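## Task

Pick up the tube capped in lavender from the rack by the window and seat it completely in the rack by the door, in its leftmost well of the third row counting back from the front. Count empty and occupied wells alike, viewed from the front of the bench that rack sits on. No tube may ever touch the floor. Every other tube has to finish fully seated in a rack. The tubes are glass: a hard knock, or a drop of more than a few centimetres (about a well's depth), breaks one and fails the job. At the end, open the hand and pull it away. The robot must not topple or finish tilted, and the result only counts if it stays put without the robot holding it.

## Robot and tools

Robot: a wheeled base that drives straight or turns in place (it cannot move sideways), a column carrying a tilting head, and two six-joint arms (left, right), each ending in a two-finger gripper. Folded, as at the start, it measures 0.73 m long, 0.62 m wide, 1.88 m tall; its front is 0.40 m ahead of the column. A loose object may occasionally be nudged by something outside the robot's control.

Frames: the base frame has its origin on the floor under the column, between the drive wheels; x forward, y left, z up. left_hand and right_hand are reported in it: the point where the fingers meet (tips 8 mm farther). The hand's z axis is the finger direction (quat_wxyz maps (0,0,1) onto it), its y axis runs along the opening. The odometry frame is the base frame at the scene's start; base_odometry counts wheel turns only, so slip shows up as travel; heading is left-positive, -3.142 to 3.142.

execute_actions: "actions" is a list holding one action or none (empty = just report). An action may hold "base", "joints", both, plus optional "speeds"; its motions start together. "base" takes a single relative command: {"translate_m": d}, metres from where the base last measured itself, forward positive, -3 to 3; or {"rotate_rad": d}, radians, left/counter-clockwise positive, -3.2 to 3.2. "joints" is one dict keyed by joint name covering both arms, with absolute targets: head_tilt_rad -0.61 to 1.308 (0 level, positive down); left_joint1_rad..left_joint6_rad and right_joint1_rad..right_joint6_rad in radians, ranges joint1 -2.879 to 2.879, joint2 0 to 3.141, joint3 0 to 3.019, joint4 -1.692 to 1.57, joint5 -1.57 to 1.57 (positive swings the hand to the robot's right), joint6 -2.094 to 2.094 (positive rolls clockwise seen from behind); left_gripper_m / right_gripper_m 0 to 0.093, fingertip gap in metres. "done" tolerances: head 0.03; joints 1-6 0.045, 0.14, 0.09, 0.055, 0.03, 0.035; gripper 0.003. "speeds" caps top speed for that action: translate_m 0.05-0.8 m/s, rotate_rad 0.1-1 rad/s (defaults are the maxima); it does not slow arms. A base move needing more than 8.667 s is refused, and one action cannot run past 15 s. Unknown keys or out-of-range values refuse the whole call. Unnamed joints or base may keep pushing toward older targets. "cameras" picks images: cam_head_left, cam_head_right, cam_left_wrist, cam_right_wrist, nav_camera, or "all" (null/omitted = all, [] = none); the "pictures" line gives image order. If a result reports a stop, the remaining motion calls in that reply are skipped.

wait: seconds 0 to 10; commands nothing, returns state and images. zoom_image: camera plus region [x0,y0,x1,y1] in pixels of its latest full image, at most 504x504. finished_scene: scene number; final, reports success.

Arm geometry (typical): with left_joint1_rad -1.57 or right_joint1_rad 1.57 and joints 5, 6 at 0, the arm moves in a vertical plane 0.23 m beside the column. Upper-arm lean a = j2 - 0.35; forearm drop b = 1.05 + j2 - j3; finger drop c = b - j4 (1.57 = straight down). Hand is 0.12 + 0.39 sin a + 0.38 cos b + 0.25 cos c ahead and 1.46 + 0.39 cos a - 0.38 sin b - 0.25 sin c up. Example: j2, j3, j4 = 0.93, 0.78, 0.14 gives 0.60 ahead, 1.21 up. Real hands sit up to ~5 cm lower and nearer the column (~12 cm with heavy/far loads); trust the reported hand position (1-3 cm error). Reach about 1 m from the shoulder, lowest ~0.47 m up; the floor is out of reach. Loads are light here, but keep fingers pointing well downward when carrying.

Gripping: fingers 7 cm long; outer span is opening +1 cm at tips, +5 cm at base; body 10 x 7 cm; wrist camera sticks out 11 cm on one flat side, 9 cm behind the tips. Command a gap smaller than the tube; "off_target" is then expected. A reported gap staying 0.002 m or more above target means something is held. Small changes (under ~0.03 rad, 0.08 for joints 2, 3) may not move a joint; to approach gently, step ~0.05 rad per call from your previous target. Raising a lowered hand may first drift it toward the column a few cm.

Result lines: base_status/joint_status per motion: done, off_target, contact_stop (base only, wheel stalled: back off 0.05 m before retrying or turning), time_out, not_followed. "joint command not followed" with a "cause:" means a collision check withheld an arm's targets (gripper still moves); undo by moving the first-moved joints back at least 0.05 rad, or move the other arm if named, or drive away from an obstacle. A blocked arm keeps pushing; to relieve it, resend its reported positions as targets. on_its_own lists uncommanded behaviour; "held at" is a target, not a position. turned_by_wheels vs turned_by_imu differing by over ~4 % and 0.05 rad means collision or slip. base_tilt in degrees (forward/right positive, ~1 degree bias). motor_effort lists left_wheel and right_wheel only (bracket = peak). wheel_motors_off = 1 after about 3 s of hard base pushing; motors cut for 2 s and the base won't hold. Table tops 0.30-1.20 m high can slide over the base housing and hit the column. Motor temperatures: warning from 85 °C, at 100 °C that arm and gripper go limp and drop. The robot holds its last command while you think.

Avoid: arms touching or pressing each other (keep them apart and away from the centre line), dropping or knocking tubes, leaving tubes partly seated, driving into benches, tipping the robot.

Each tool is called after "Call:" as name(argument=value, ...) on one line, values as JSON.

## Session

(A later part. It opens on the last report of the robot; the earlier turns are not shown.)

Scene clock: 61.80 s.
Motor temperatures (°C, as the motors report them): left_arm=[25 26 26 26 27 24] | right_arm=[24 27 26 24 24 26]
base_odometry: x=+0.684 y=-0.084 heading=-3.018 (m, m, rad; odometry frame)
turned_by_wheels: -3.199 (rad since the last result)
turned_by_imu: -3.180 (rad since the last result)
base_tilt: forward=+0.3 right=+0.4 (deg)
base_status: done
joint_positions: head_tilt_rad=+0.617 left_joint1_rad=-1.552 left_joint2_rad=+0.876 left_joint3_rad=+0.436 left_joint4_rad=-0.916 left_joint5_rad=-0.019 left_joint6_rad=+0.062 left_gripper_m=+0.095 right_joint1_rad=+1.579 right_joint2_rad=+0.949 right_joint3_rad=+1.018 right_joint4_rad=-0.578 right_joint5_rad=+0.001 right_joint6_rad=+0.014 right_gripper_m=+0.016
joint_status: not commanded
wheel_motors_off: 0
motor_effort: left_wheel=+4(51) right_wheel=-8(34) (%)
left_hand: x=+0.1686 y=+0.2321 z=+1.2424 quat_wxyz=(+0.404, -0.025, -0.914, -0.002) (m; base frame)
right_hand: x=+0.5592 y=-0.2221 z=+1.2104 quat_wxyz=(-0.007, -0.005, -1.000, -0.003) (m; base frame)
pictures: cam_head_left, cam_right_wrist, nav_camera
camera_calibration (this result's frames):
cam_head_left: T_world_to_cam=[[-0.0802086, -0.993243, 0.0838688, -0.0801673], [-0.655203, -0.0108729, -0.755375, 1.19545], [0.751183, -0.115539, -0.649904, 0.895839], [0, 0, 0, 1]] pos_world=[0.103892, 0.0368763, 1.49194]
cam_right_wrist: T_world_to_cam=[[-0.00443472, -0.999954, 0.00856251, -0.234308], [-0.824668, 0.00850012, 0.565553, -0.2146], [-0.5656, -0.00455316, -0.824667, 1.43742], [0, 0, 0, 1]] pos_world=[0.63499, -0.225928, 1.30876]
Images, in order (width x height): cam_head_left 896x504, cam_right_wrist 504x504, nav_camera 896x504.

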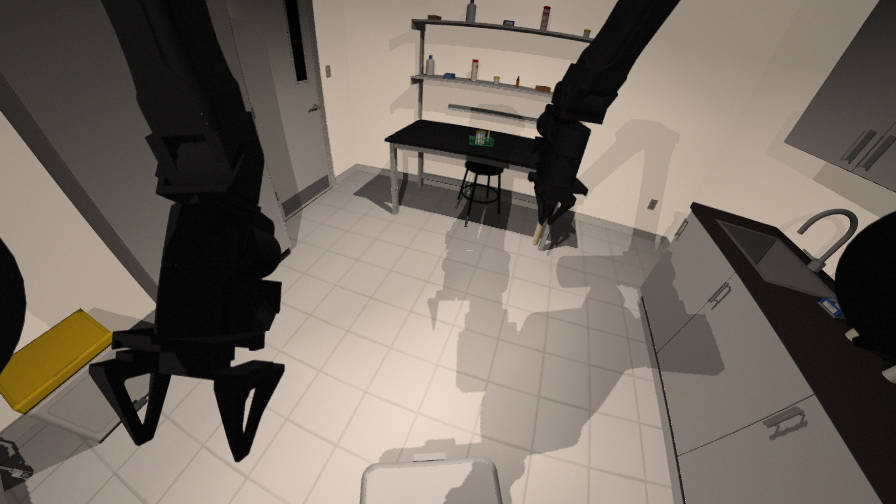

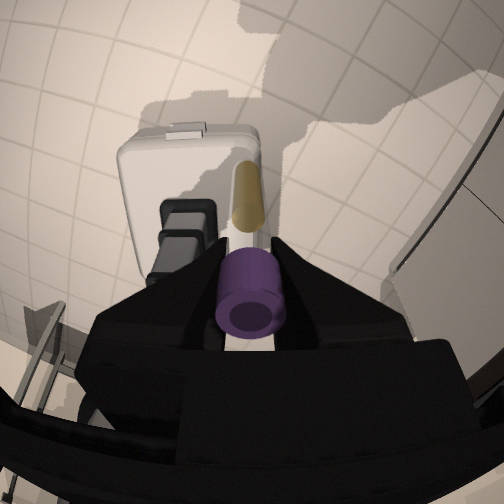

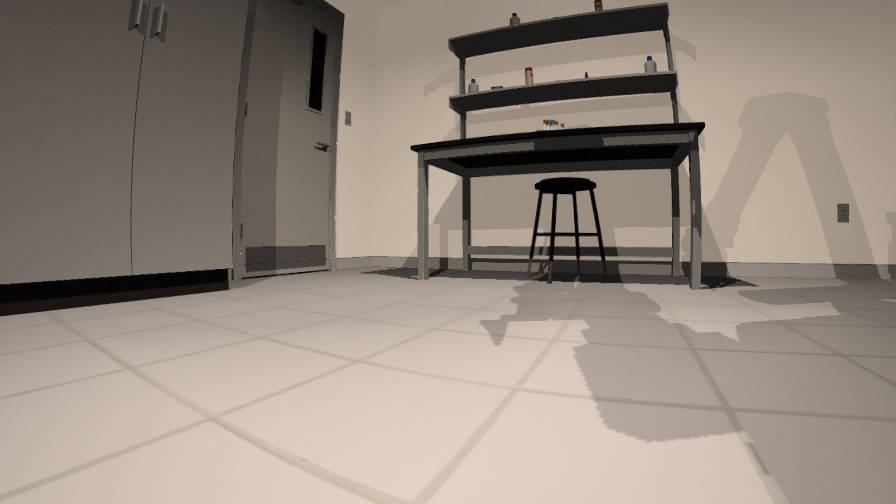

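Call:
execute_actions(actions=[{"base":{"rotate_rad":-0.11}}], cameras=[])

Call:
execute_actions(actions=[{"base":{"translate_m":1.45},"joints":{"head_tilt_rad":0.8}}])

Scene clock: 66.10 s.
Motor temperatures (°C, as the motors report them): left_arm=[25 26 26 26 27 24] | right_arm=[24 27 26 24 24 26]
base_odometry: x=+0.684 y=-0.084 heading=-3.126 (m, m, rad; odometry frame)
turned_by_wheels: -0.109 (rad since the last result)
turned_by_imu: -0.108 (rad since the last result)
base_tilt: forward=+0.3 right=+0.5 (deg)
base_status: done
joint_positions: head_tilt_rad=+0.617 left_joint1_rad=-1.552 left_joint2_rad=+0.876 left_joint3_rad=+0.436 left_joint4_rad=-0.916 left_joint5_rad=-0.019 left_joint6_rad=+0.062 left_gripper_m=+0.095 right_joint1_rad=+1.578 right_joint2_rad=+0.949 right_joint3_rad=+1.018 right_joint4_rad=-0.578 right_joint5_rad=+0.001 right_joint6_rad=+0.014 right_gripper_m=+0.016
joint_status: not commanded
wheel_motors_off: 0
motor_effort: left_wheel=+3(23) right_wheel=-1(23) (%)
left_hand: x=+0.1686 y=+0.2321 z=+1.2424 quat_wxyz=(+0.404, -0.025, -0.914, -0.002) (m; base frame)
right_hand: x=+0.5592 y=-0.2222 z=+1.2104 quat_wxyz=(-0.007, -0.005, -1.000, -0.003) (m; base frame)
pictures: none
No camera images: the call's "cameras" was empty. Leave "cameras" out to get every camera's image.

Scene clock: 70.03 s.
Motor temperatures (°C, as the motors report them): left_arm=[25 26 26 26 27 24] | right_arm=[24 27 26 24 24 26]
base_odometry: x=-0.766 y=-0.106 heading=-3.127 (m, m, rad; odometry frame)
turned_by_wheels: -0.001 (rad since the last result)
turned_by_imu: -0.003 (rad since the last result)
base_tilt: forward=+0.2 right=+0.4 (deg)
base_status: done
joint_positions: head_tilt_rad=+0.803 left_joint1_rad=-1.552 left_joint2_rad=+0.876 left_joint3_rad=+0.438 left_joint4_rad=-0.916 left_joint5_rad=-0.019 left_joint6_rad=+0.062 left_gripper_m=+0.095 right_joint1_rad=+1.578 right_joint2_rad=+0.950 right_joint3_rad=+1.018 right_joint4_rad=-0.578 right_joint5_rad=+0.001 right_joint6_rad=+0.014 right_gripper_m=+0.016
joint_status: all done
wheel_motors_off: 0
motor_effort: left_wheel=-4(55) right_wheel=+1(56) (%)
left_hand: x=+0.1694 y=+0.2321 z=+1.2422 quat_wxyz=(+0.404, -0.025, -0.915, -0.002) (m; base frame)
right_hand: x=+0.5590 y=-0.2222 z=+1.2102 quat_wxyz=(-0.007, -0.005, -1.000, -0.003) (m; base frame)
pictures: cam_head_left, cam_head_right, cam_left_wrist, cam_right_wrist, nav_camera
camera_calibration (this result's frames):
cam_head_left: T_world_to_cam=[[-0.0633586, -0.993243, 0.0972269, -0.101581], [-0.783316, -0.0108729, -0.621528, 0.99573], [0.618386, -0.115539, -0.777335, 1.09872], [0, 0, 0, 1]] pos_world=[0.0941011, 0.0368763, 1.48283]
cam_head_right: T_world_to_cam=[[-0.0698387, -0.993608, 0.0886904, -0.150424], [-0.772705, -0.00234759, -0.634761, 1.01517], [0.630912, -0.112862, -0.767601, 1.0884], [0, 0, 0, 1]] pos_world=[0.087235, -0.0242404, 1.49319]
cam_left_wrist: T_world_to_cam=[[-0.0486928, -0.9988, 0.00521691, 0.231822], [-0.105265, 0.0103257, 0.994391, -1.21541], [-0.993251, 0.0478705, -0.105641, 0.411836], [0, 0, 0, 1]] pos_world=[0.292405, 0.224379, 1.25089]
cam_right_wrist: T_world_to_cam=[[-0.0046136, -0.99995, 0.00889931, -0.234787], [-0.824235, 0.00884174, 0.56618, -0.215582], [-0.56623, -0.00472299, -0.824234, 1.43696], [0, 0, 0, 1]] pos_world=[0.634877, -0.226082, 1.30854]
Images, in order (width x height): cam_head_left 896x504, cam_head_right 896x504, cam_left_wrist 504x504, cam_right_wrist 504x504, nav_camera 896x504.

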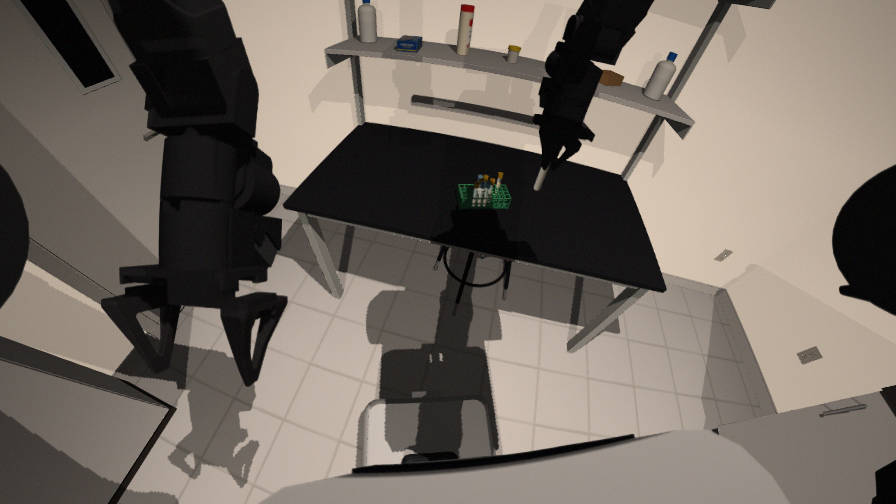

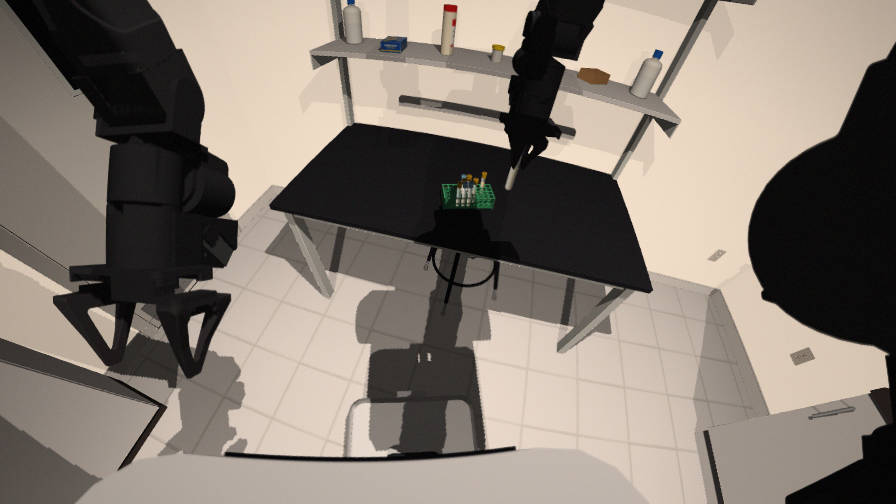

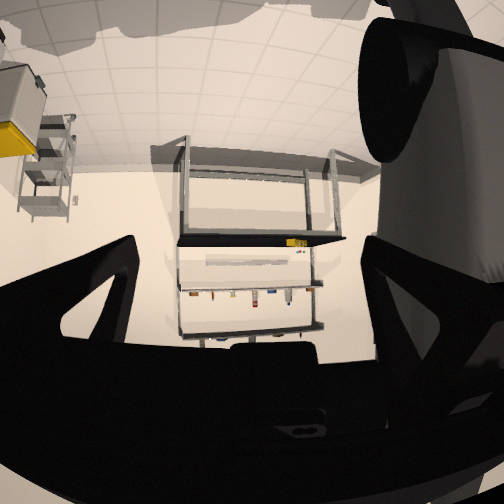

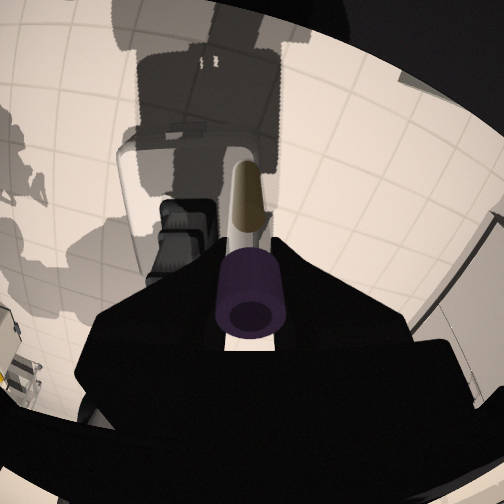

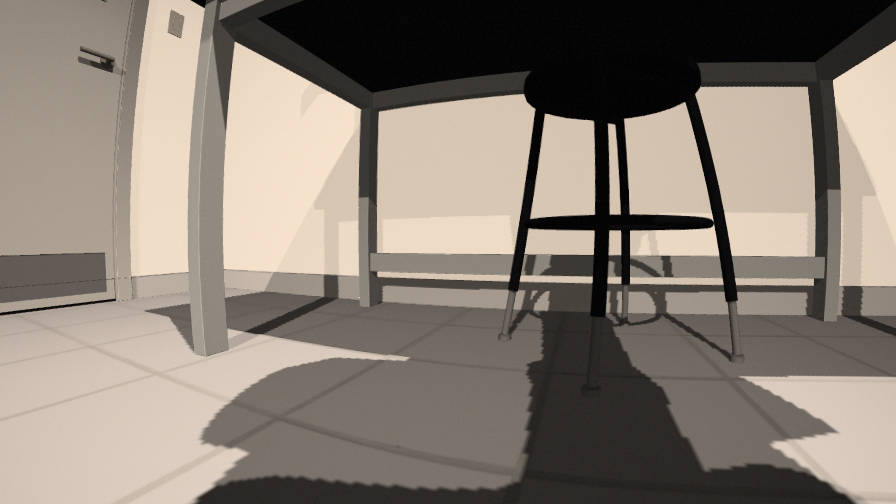

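Call:
execute_actions(actions=[{"base":{"rotate_rad":0.09},"joints":{"right_joint2_rad":1.45,"right_joint3_rad":1.30,"right_joint4_rad":-0.36}}], cameras=[])

Call:
execute_actions(actions=[{"base":{"translate_m":0.27},"joints":{"head_tilt_rad":1.0}}], cameras=["cam_right_wrist","cam_head_left","nav_camera"])

Scene clock: 76.93 s.
Motor temperatures (°C, as the motors report them): left_arm=[25 26 26 26 27 24] | right_arm=[24 27 26 24 24 26]
base_odometry: x=-0.766 y=-0.106 heading=-3.039 (m, m, rad; odometry frame)
turned_by_wheels: +0.088 (rad since the last result)
turned_by_imu: +0.087 (rad since the last result)
base_tilt: forward=+0.2 right=+0.4 (deg)
base_status: done
joint_positions: head_tilt_rad=+0.803 left_joint1_rad=-1.552 left_joint2_rad=+0.876 left_joint3_rad=+0.438 left_joint4_rad=-0.916 left_joint5_rad=-0.019 left_joint6_rad=+0.062 left_gripper_m=+0.095 right_joint1_rad=+1.578 right_joint2_rad=+1.469 right_joint3_rad=+1.296 right_joint4_rad=-0.362 right_joint5_rad=+0.001 right_joint6_rad=+0.014 right_gripper_m=+0.016
joint_status: all done
wheel_motors_off: 0
motor_effort: left_wheel=+0(47) right_wheel=+0(37) (%)
left_hand: x=+0.1694 y=+0.2321 z=+1.2422 quat_wxyz=(+0.404, -0.025, -0.915, -0.002) (m; base frame)
right_hand: x=+0.5990 y=-0.2213 z=+1.0183 quat_wxyz=(+0.006, -0.005, -1.000, -0.002) (m; base frame)
pictures: none
No camera images: the call's "cameras" was empty. Leave "cameras" out to get every camera's image.

Scene clock: 78.87 s.
Motor temperatures (°C, as the motors report them): left_arm=[25 26 26 26 27 24] | right_arm=[24 27 26 24 24 26]
base_odometry: x=-1.035 y=-0.134 heading=-3.038 (m, m, rad; odometry frame)
turned_by_wheels: +0.001 (rad since the last result)
turned_by_imu: +0.001 (rad since the last result)
base_tilt: forward=+0.2 right=+0.5 (deg)
base_status: done
joint_positions: head_tilt_rad=+1.001 left_joint1_rad=-1.552 left_joint2_rad=+0.876 left_joint3_rad=+0.440 left_joint4_rad=-0.916 left_joint5_rad=-0.019 left_joint6_rad=+0.062 left_gripper_m=+0.095 right_joint1_rad=+1.577 right_joint2_rad=+1.464 right_joint3_rad=+1.297 right_joint4_rad=-0.362 right_joint5_rad=+0.001 right_joint6_rad=+0.014 right_gripper_m=+0.016
joint_status: all done
wheel_motors_off: 0
motor_effort: left_wheel=+2(63) right_wheel=-3(43) (%)
left_hand: x=+0.1708 y=+0.2321 z=+1.2418 quat_wxyz=(+0.403, -0.025, -0.915, -0.002) (m; base frame)
right_hand: x=+0.6016 y=-0.2216 z=+1.0206 quat_wxyz=(+0.003, -0.005, -1.000, -0.002) (m; base frame)
pictures: cam_head_left, cam_right_wrist, nav_camera
camera_calibration (this result's frames):
cam_head_left: T_world_to_cam=[[-0.0429917, -0.993243, 0.107792, -0.11887], [-0.890287, -0.0108729, -0.455269, 0.74504], [0.453365, -0.115539, -0.883805, 1.27094], [0, 0, 0, 1]] pos_world=[0.0819906, 0.0368763, 1.47527]
cam_right_wrist: T_world_to_cam=[[-0.00487604, -0.999938, 0.0100548, -0.23323], [-0.812838, 0.00982001, 0.582407, -0.0962526], [-0.582469, -0.00533306, -0.812835, 1.30282], [0, 0, 0, 1]] pos_world=[0.679476, -0.225322, 1.11738]
Images, in order (width x height): cam_head_left 896x504, cam_right_wrist 504x504, nav_camera 896x504.

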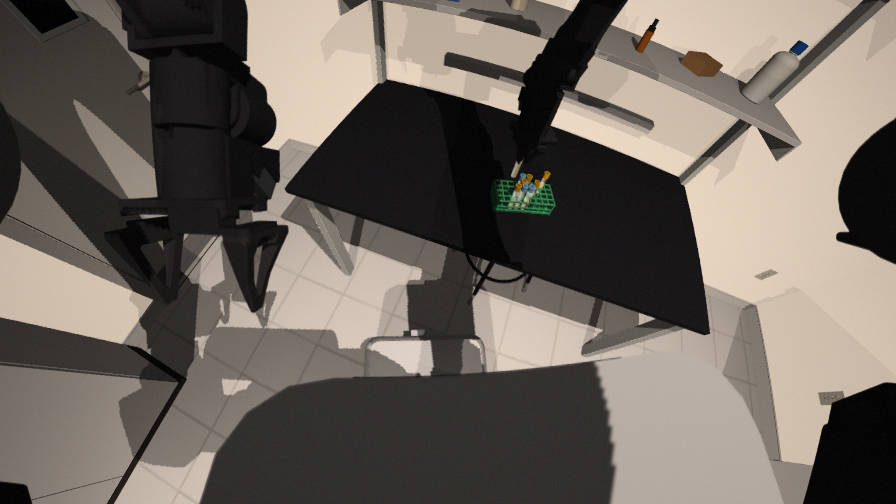

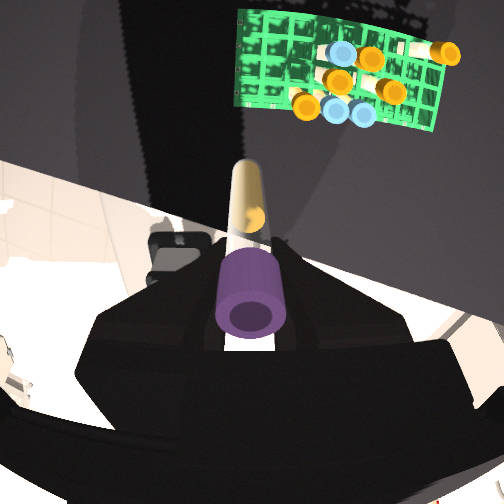

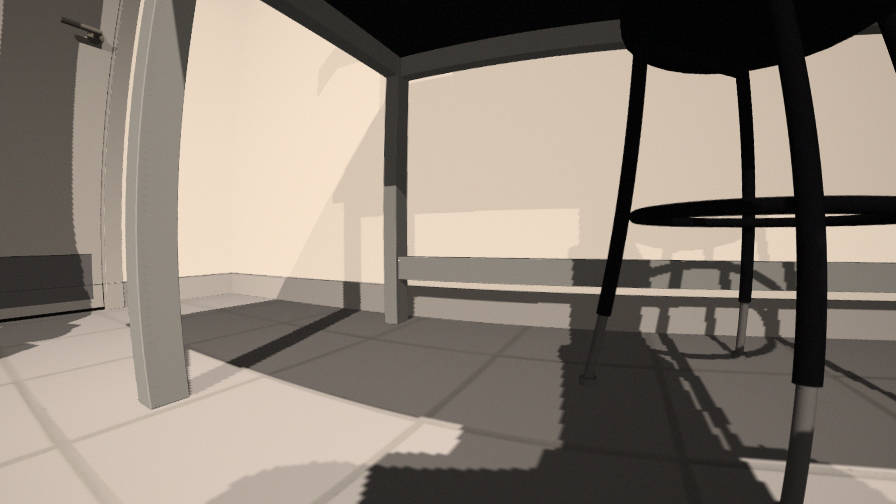

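Call:
execute_actions(actions=[{"base":{"translate_m":0.072},"joints":{"right_joint2_rad":1.70,"right_joint3_rad":1.455,"right_joint4_rad":-0.26}}], cameras=["cam_right_wrist","cam_head_left"])

Call:
zoom_image(camera="cam_head_left", region=[470,150,570,250])

Scene clock: 86.37 s.
Motor temperatures (°C, as the motors report them): left_arm=[25 26 26 26 27 24] | right_arm=[24 28 26 24 24 26]
base_odometry: x=-1.107 y=-0.141 heading=-3.037 (m, m, rad; odometry frame)
turned_by_wheels: +0.001 (rad since the last result)
turned_by_imu: +0.001 (rad since the last result)
base_tilt: forward=+0.2 right=+0.5 (deg)
base_status: done
joint_positions: head_tilt_rad=+1.001 left_joint1_rad=-1.552 left_joint2_rad=+0.876 left_joint3_rad=+0.440 left_joint4_rad=-0.916 left_joint5_rad=-0.019 left_joint6_rad=+0.062 left_gripper_m=+0.095 right_joint1_rad=+1.577 right_joint2_rad=+1.709 right_joint3_rad=+1.460 right_joint4_rad=-0.266 right_joint5_rad=+0.001 right_joint6_rad=+0.014 right_gripper_m=+0.016
joint_status: all done
wheel_motors_off: 0
motor_effort: left_wheel=-1(32) right_wheel=-3(36) (%)
left_hand: x=+0.1704 y=+0.2321 z=+1.2419 quat_wxyz=(+0.403, -0.025, -0.915, -0.002) (m; base frame)
right_hand: x=+0.6060 y=-0.2210 z=+0.9222 quat_wxyz=(-0.004, -0.005, -1.000, -0.002) (m; base frame)
pictures: cam_head_left, cam_right_wrist
camera_calibration (this result's frames):
cam_head_left: T_world_to_cam=[[-0.0429553, -0.993243, 0.107806, -0.118894], [-0.890441, -0.0108729, -0.454969, 0.744585], [0.453067, -0.115539, -0.883958, 1.27119], [0, 0, 0, 1]] pos_world=[0.0819688, 0.0368763, 1.47526]
cam_right_wrist: T_world_to_cam=[[-0.00509677, -0.999938, 0.00993841, -0.231408], [-0.820976, 0.00985855, 0.570877, -0.0197996], [-0.570939, -0.00524957, -0.820975, 1.22594], [0, 0, 0, 1]] pos_world=[0.682501, -0.224763, 1.02007]
Images, in order (width x height): cam_head_left 896x504, cam_right_wrist 504x504.

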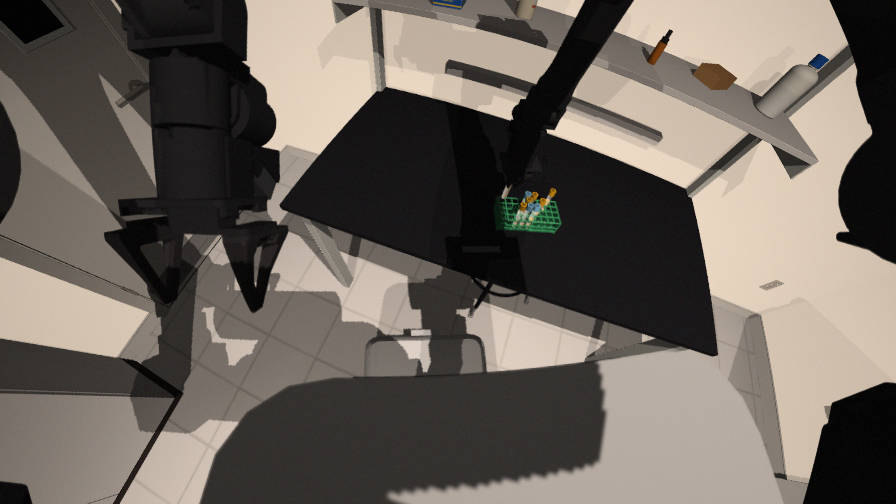

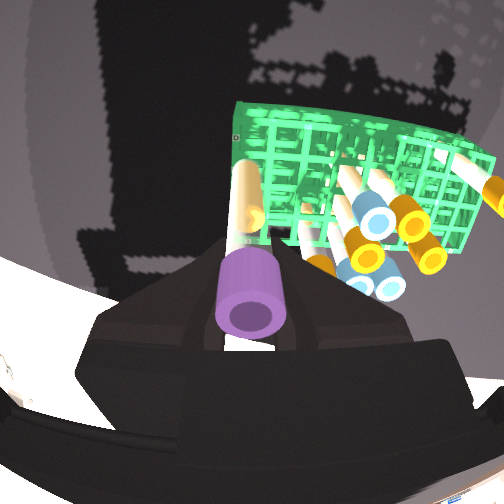

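Region (470, 150, 570, 250) of cam_head_left's 896x504 image, scaled by 5.040, with more detail than that image has.

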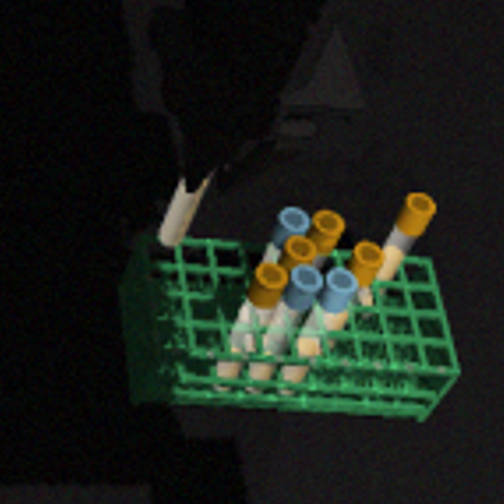

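Call:
execute_actions(actions=[{"base":{"rotate_rad":-0.012},"joints":{"right_joint2_rad":1.745,"right_joint3_rad":1.475,"right_joint4_rad":-0.25}}], cameras=["cam_right_wrist","cam_head_left"])

Call:
zoom_image(camera="cam_head_left", region=[470,150,570,250])

Call:
zoom_image(camera="cam_right_wrist", region=[180,70,360,250])

Scene clock: 92.77 s.
Motor temperatures (°C, as the motors report them): left_arm=[25 26 26 26 27 24] | right_arm=[24 28 26 24 24 26]
base_odometry: x=-1.107 y=-0.141 heading=-3.047 (m, m, rad; odometry frame)
turned_by_wheels: -0.010 (rad since the last result)
turned_by_imu: -0.010 (rad since the last result)
base_tilt: forward=+0.3 right=+0.5 (deg)
base_status: done
joint_positions: head_tilt_rad=+1.001 left_joint1_rad=-1.552 left_joint2_rad=+0.876 left_joint3_rad=+0.440 left_joint4_rad=-0.916 left_joint5_rad=-0.019 left_joint6_rad=+0.062 left_gripper_m=+0.095 right_joint1_rad=+1.571 right_joint2_rad=+1.732 right_joint3_rad=+1.460 right_joint4_rad=-0.263 right_joint5_rad=+0.001 right_joint6_rad=+0.014 right_gripper_m=+0.016
joint_status: all done
wheel_motors_off: 0
motor_effort: left_wheel=+1(39) right_wheel=+0(39) (%)
left_hand: x=+0.1704 y=+0.2321 z=+1.2419 quat_wxyz=(+0.403, -0.025, -0.915, -0.002) (m; base frame)
right_hand: x=+0.5943 y=-0.2254 z=+0.9110 quat_wxyz=(+0.006, -0.007, -1.000, +0.001) (m; base frame)
pictures: cam_head_left, cam_right_wrist
camera_calibration (this result's frames):
cam_head_left: T_world_to_cam=[[-0.0429553, -0.993243, 0.107806, -0.118894], [-0.890441, -0.0108729, -0.454968, 0.744584], [0.453067, -0.115539, -0.883958, 1.27119], [0, 0, 0, 1]] pos_world=[0.0819687, 0.0368763, 1.47526]
cam_right_wrist: T_world_to_cam=[[-0.00783157, -0.999851, 0.0153895, -0.239104], [-0.80923, 0.0153779, 0.58729, -0.0436973], [-0.587439, -0.00785421, -0.80923, 1.20848], [0, 0, 0, 1]] pos_world=[0.672678, -0.228904, 1.00728]
Images, in order (width x height): cam_head_left 896x504, cam_right_wrist 504x504.

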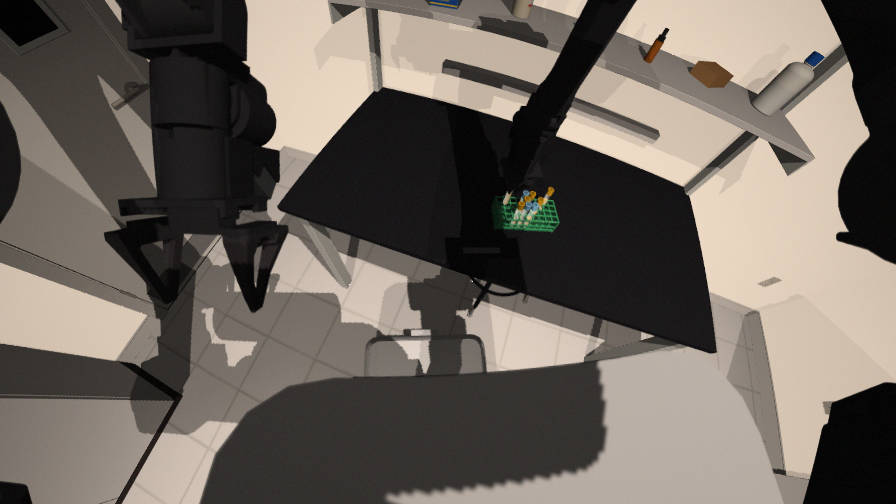

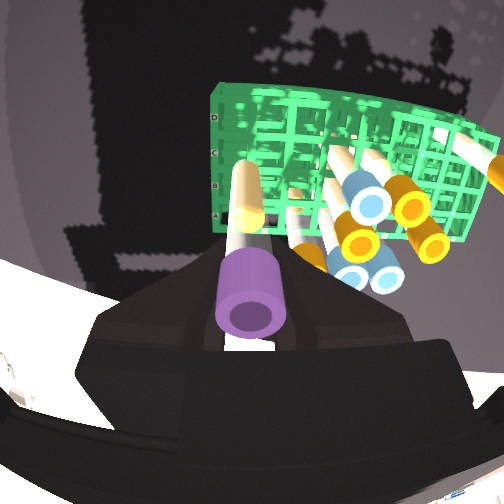

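Region (470, 150, 570, 250) of cam_head_left's 896x504 image, scaled by 5.040, with more detail than that image has.

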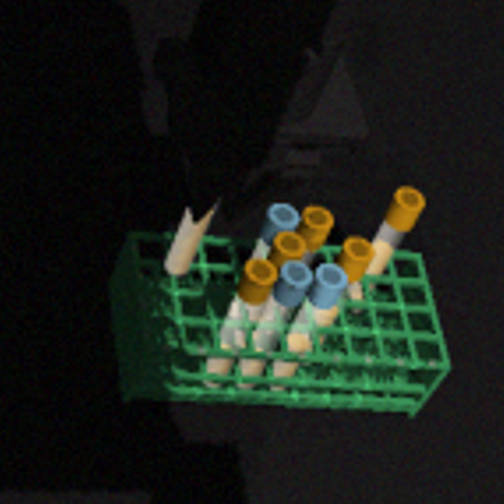

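Region (180, 70, 360, 250) of cam_right_wrist's 504x504 image, scaled by 2.800, with more detail than that image has.

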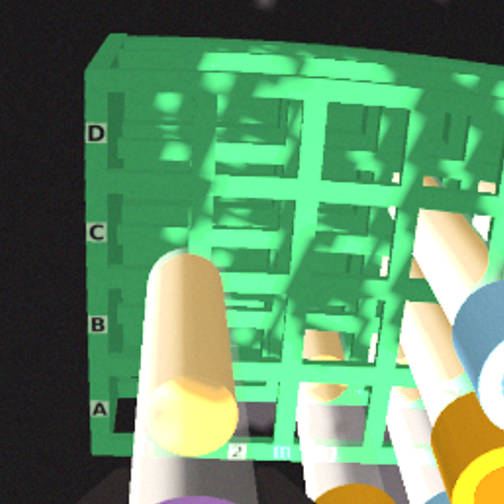

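Call:
execute_actions(actions=[{"base":{"rotate_rad":0.013},"joints":{"right_joint2_rad":1.765,"right_joint3_rad":1.50}}], cameras=["cam_right_wrist","cam_head_left"])

Call:
zoom_image(camera="cam_head_left", region=[470,150,570,250])

Call:
zoom_image(camera="cam_right_wrist", region=[180,70,360,250])

Scene clock: 97.43 s.
Motor temperatures (°C, as the motors report them): left_arm=[25 26 26 26 27 24] | right_arm=[24 28 26 24 24 26]
base_odometry: x=-1.107 y=-0.141 heading=-3.037 (m, m, rad; odometry frame)
turned_by_wheels: +0.011 (rad since the last result)
turned_by_imu: +0.011 (rad since the last result)
base_tilt: forward=+0.2 right=+0.4 (deg)
base_status: done
joint_positions: head_tilt_rad=+1.001 left_joint1_rad=-1.552 left_joint2_rad=+0.876 left_joint3_rad=+0.440 left_joint4_rad=-0.916 left_joint5_rad=-0.019 left_joint6_rad=+0.062 left_gripper_m=+0.095 right_joint1_rad=+1.572 right_joint2_rad=+1.748 right_joint3_rad=+1.480 right_joint4_rad=-0.263 right_joint5_rad=+0.001 right_joint6_rad=+0.014 right_gripper_m=+0.016
joint_status: all done
wheel_motors_off: 0
motor_effort: left_wheel=-2(43) right_wheel=-2(44) (%)
left_hand: x=+0.1704 y=+0.2321 z=+1.2419 quat_wxyz=(+0.403, -0.025, -0.915, -0.002) (m; base frame)
right_hand: x=+0.5977 y=-0.2246 z=+0.9054 quat_wxyz=(+0.004, -0.007, -1.000, +0.000) (m; base frame)
pictures: cam_head_left, cam_right_wrist
camera_calibration (this result's frames):
cam_head_left: T_world_to_cam=[[-0.0429553, -0.993243, 0.107806, -0.118894], [-0.890441, -0.0108729, -0.454969, 0.744585], [0.453067, -0.115539, -0.883958, 1.27119], [0, 0, 0, 1]] pos_world=[0.0819688, 0.0368763, 1.47526]
cam_right_wrist: T_world_to_cam=[[-0.00731945, -0.99987, 0.0143677, -0.237532], [-0.811473, 0.0143352, 0.584214, -0.0337926], [-0.584344, -0.0073829, -0.811473, 1.20627], [0, 0, 0, 1]] pos_world=[0.675717, -0.228111, 1.00201]
Images, in order (width x height): cam_head_left 896x504, cam_right_wrist 504x504.

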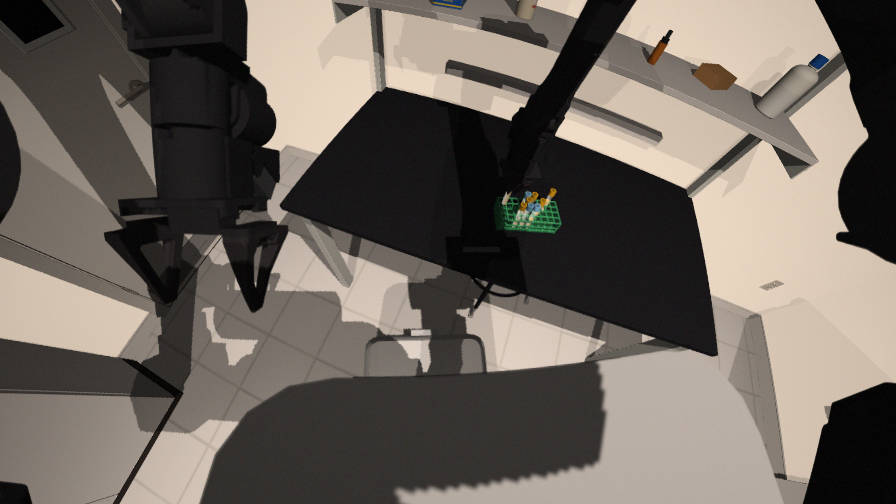

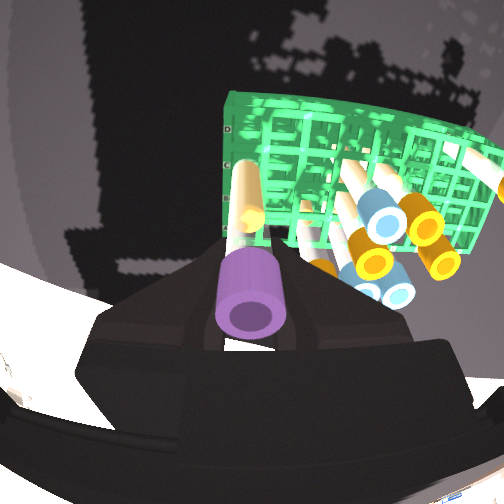

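Region (470, 150, 570, 250) of cam_head_left's 896x504 image, scaled by 5.040, with more detail than that image has.

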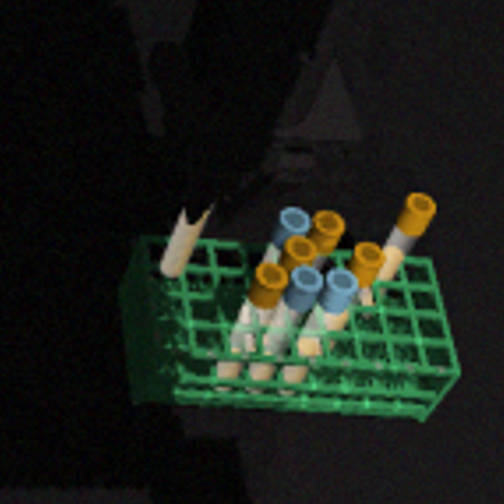

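Region (180, 70, 360, 250) of cam_right_wrist's 504x504 image, scaled by 2.800, with more detail than that image has.

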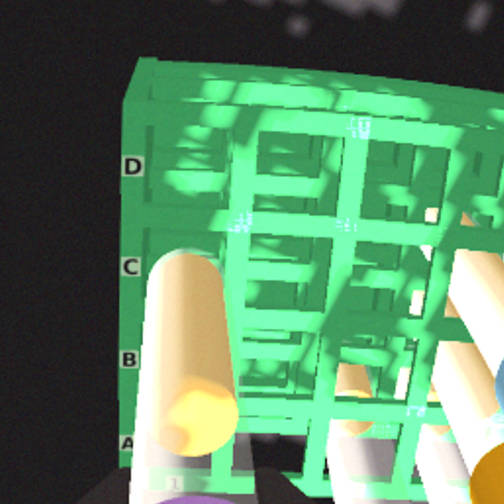

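Good alignment.

Call:
execute_actions(actions=[{"joints":{"right_joint2_rad":1.805,"right_joint3_rad":1.535}}], cameras=["cam_right_wrist","cam_head_left"])

Call:
zoom_image(camera="cam_head_left", region=[470,150,570,250])

Call:
zoom_image(camera="cam_right_wrist", region=[180,70,360,250])

Scene clock: 101.30 s.
Motor temperatures (°C, as the motors report them): left_arm=[25 26 26 26 27 24] | right_arm=[24 29 26 24 24 26]
base_odometry: x=-1.107 y=-0.141 heading=-3.037 (m, m, rad; odometry frame)
turned_by_wheels: +0.000 (rad since the last result)
turned_by_imu: +0.000 (rad since the last result)
base_tilt: forward=+0.1 right=+0.5 (deg)
base_status: not commanded
joint_positions: head_tilt_rad=+1.001 left_joint1_rad=-1.552 left_joint2_rad=+0.876 left_joint3_rad=+0.440 left_joint4_rad=-0.916 left_joint5_rad=-0.019 left_joint6_rad=+0.062 left_gripper_m=+0.095 right_joint1_rad=+1.572 right_joint2_rad=+1.790 right_joint3_rad=+1.518 right_joint4_rad=-0.263 right_joint5_rad=+0.001 right_joint6_rad=+0.014 right_gripper_m=+0.016
joint_status: all done
wheel_motors_off: 0
motor_effort: left_wheel=+0(1) right_wheel=+1(3) (%)
left_hand: x=+0.1704 y=+0.2321 z=+1.2419 quat_wxyz=(+0.403, -0.025, -0.915, -0.002) (m; base frame)
right_hand: x=+0.5977 y=-0.2245 z=+0.8892 quat_wxyz=(+0.006, -0.007, -1.000, +0.000) (m; base frame)
pictures: cam_head_left, cam_right_wrist
camera_calibration (this result's frames):
cam_head_left: T_world_to_cam=[[-0.0429553, -0.993243, 0.107806, -0.118894], [-0.890441, -0.0108729, -0.454968, 0.744584], [0.453067, -0.115539, -0.883958, 1.27119], [0, 0, 0, 1]] pos_world=[0.0819687, 0.0368763, 1.47526]
cam_right_wrist: T_world_to_cam=[[-0.00725944, -0.99987, 0.0143985, -0.237341], [-0.809239, 0.0143328, 0.587305, -0.0284199], [-0.587435, -0.00738831, -0.809238, 1.19301], [0, 0, 0, 1]] pos_world=[0.676092, -0.228088, 0.985534]
Images, in order (width x height): cam_head_left 896x504, cam_right_wrist 504x504.

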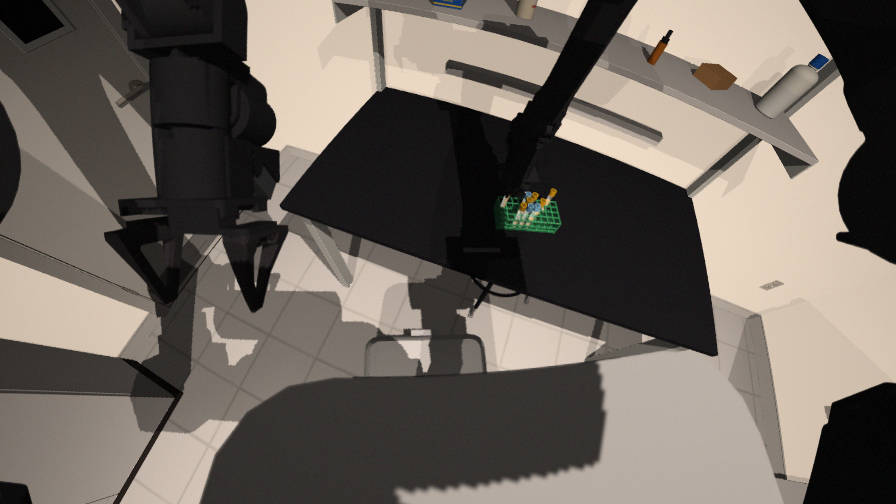

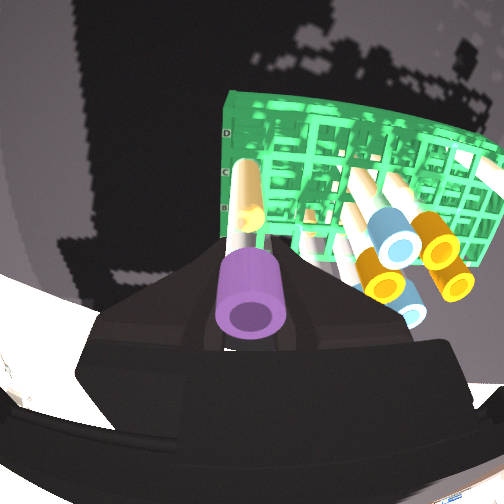

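Region (470, 150, 570, 250) of cam_head_left's 896x504 image, scaled by 5.040, with more detail than that image has.

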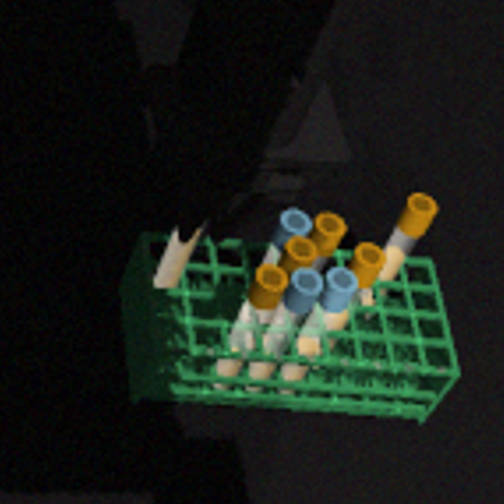

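Region (180, 70, 360, 250) of cam_right_wrist's 504x504 image, scaled by 2.800, with more detail than that image has.

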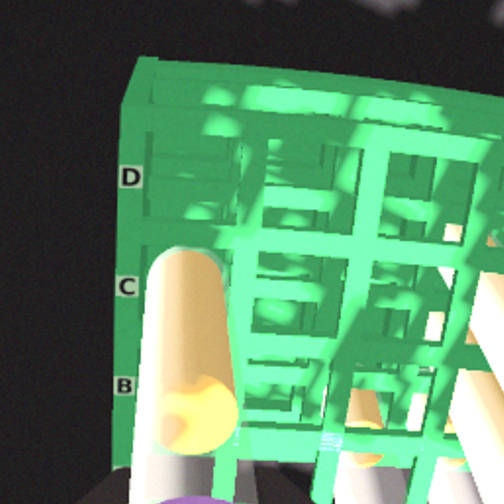

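In. Continue.

Call:
execute_actions(actions=[{"joints":{"right_joint2_rad":1.85,"right_joint3_rad":1.58}}], cameras=["cam_right_wrist"])

Call:
execute_actions(actions=[{"joints":{"right_joint2_rad":1.895,"right_joint3_rad":1.623}}], cameras=["cam_right_wrist","cam_head_left"])

Call:
zoom_image(camera="cam_head_left", region=[470,150,570,250])

Scene clock: 105.53 s.
Motor temperatures (°C, as the motors report them): left_arm=[25 26 26 26 27 24] | right_arm=[24 29 26 24 24 26]
base_odometry: x=-1.107 y=-0.141 heading=-3.037 (m, m, rad; odometry frame)
turned_by_wheels: +0.000 (rad since the last result)
turned_by_imu: +0.000 (rad since the last result)
base_tilt: forward=+0.3 right=+0.4 (deg)
base_status: not commanded
joint_positions: head_tilt_rad=+1.001 left_joint1_rad=-1.552 left_joint2_rad=+0.876 left_joint3_rad=+0.440 left_joint4_rad=-0.916 left_joint5_rad=-0.019 left_joint6_rad=+0.062 left_gripper_m=+0.095 right_joint1_rad=+1.572 right_joint2_rad=+1.838 right_joint3_rad=+1.565 right_joint4_rad=-0.263 right_joint5_rad=+0.001 right_joint6_rad=+0.014 right_gripper_m=+0.016
joint_status: all done
wheel_motors_off: 0
motor_effort: left_wheel=-4(1) right_wheel=+4(1) (%)
left_hand: x=+0.1704 y=+0.2321 z=+1.2419 quat_wxyz=(+0.403, -0.025, -0.915, -0.002) (m; base frame)
right_hand: x=+0.5989 y=-0.2245 z=+0.8707 quat_wxyz=(+0.006, -0.007, -1.000, +0.000) (m; base frame)
pictures: cam_right_wrist
camera_calibration (this result's frames):
cam_right_wrist: T_world_to_cam=[[-0.00724141, -0.99987, 0.0144077, -0.237059], [-0.808566, 0.0143321, 0.588231, -0.0177966], [-0.588361, -0.00738994, -0.808565, 1.17871], [0, 0, 0, 1]] pos_world=[0.677399, -0.228062, 0.966946]
Images, in order (width x height): cam_right_wrist 504x504.

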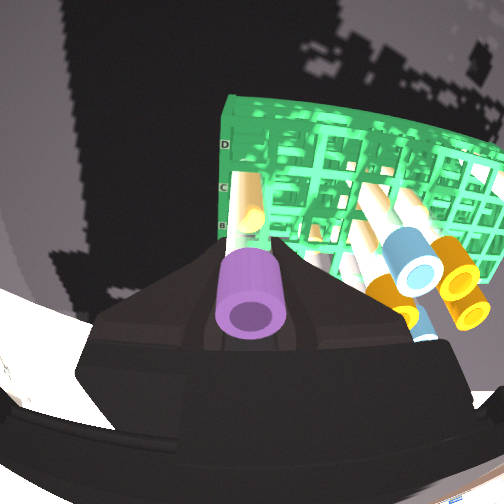

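Scene clock: 106.20 s.
Motor temperatures (°C, as the motors report them): left_arm=[25 26 26 26 27 24] | right_arm=[24 29 26 24 24 26]
base_odometry: x=-1.107 y=-0.141 heading=-3.037 (m, m, rad; odometry frame)
turned_by_wheels: +0.000 (rad since the last result)
turned_by_imu: +0.000 (rad since the last result)
base_tilt: forward=+0.2 right=+0.6 (deg)
base_status: not commanded
joint_positions: head_tilt_rad=+1.001 left_joint1_rad=-1.552 left_joint2_rad=+0.876 left_joint3_rad=+0.440 left_joint4_rad=-0.916 left_joint5_rad=-0.019 left_joint6_rad=+0.062 left_gripper_m=+0.095 right_joint1_rad=+1.572 right_joint2_rad=+1.881 right_joint3_rad=+1.607 right_joint4_rad=-0.263 right_joint5_rad=+0.001 right_joint6_rad=+0.014 right_gripper_m=+0.016
joint_status: all done
wheel_motors_off: 0
motor_effort: left_wheel=-3(2) right_wheel=+4(0) (%)
left_hand: x=+0.1704 y=+0.2321 z=+1.2419 quat_wxyz=(+0.403, -0.025, -0.915, -0.002) (m; base frame)
right_hand: x=+0.5994 y=-0.2245 z=+0.8541 quat_wxyz=(+0.007, -0.007, -1.000, +0.000) (m; base frame)
pictures: cam_head_left, cam_right_wrist
camera_calibration (this result's frames):
cam_head_left: T_world_to_cam=[[-0.0429553, -0.993243, 0.107806, -0.118894], [-0.890441, -0.0108729, -0.454969, 0.744585], [0.453067, -0.115539, -0.883958, 1.27119], [0, 0, 0, 1]] pos_world=[0.0819688, 0.0368763, 1.47526]
cam_right_wrist: T_world_to_cam=[[-0.00722939, -0.99987, 0.0144138, -0.236805], [-0.808117, 0.0143316, 0.588847, -0.00842317], [-0.588978, -0.00739102, -0.808116, 1.16553], [0, 0, 0, 1]] pos_world=[0.677954, -0.228039, 0.950259]
Images, in order (width x height): cam_head_left 896x504, cam_right_wrist 504x504.

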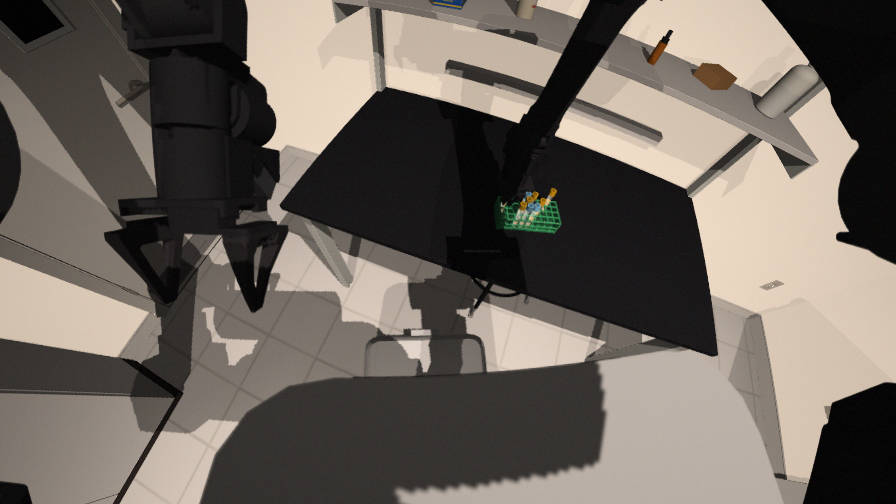

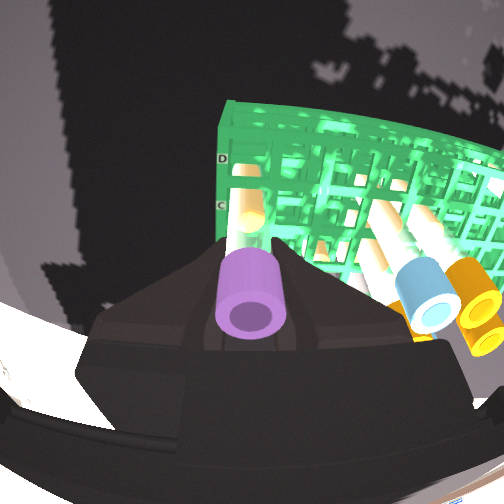

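Region (470, 150, 570, 250) of cam_head_left's 896x504 image, scaled by 5.040, with more detail than that image has.

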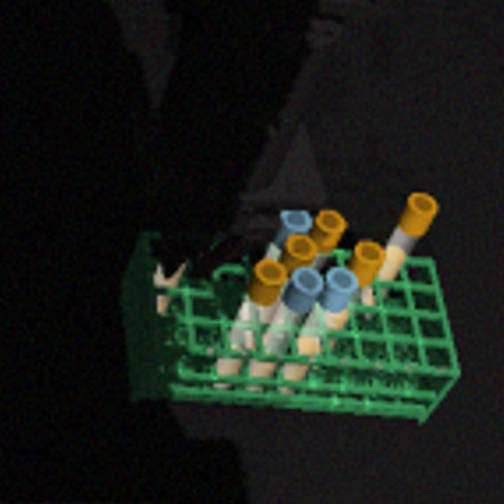

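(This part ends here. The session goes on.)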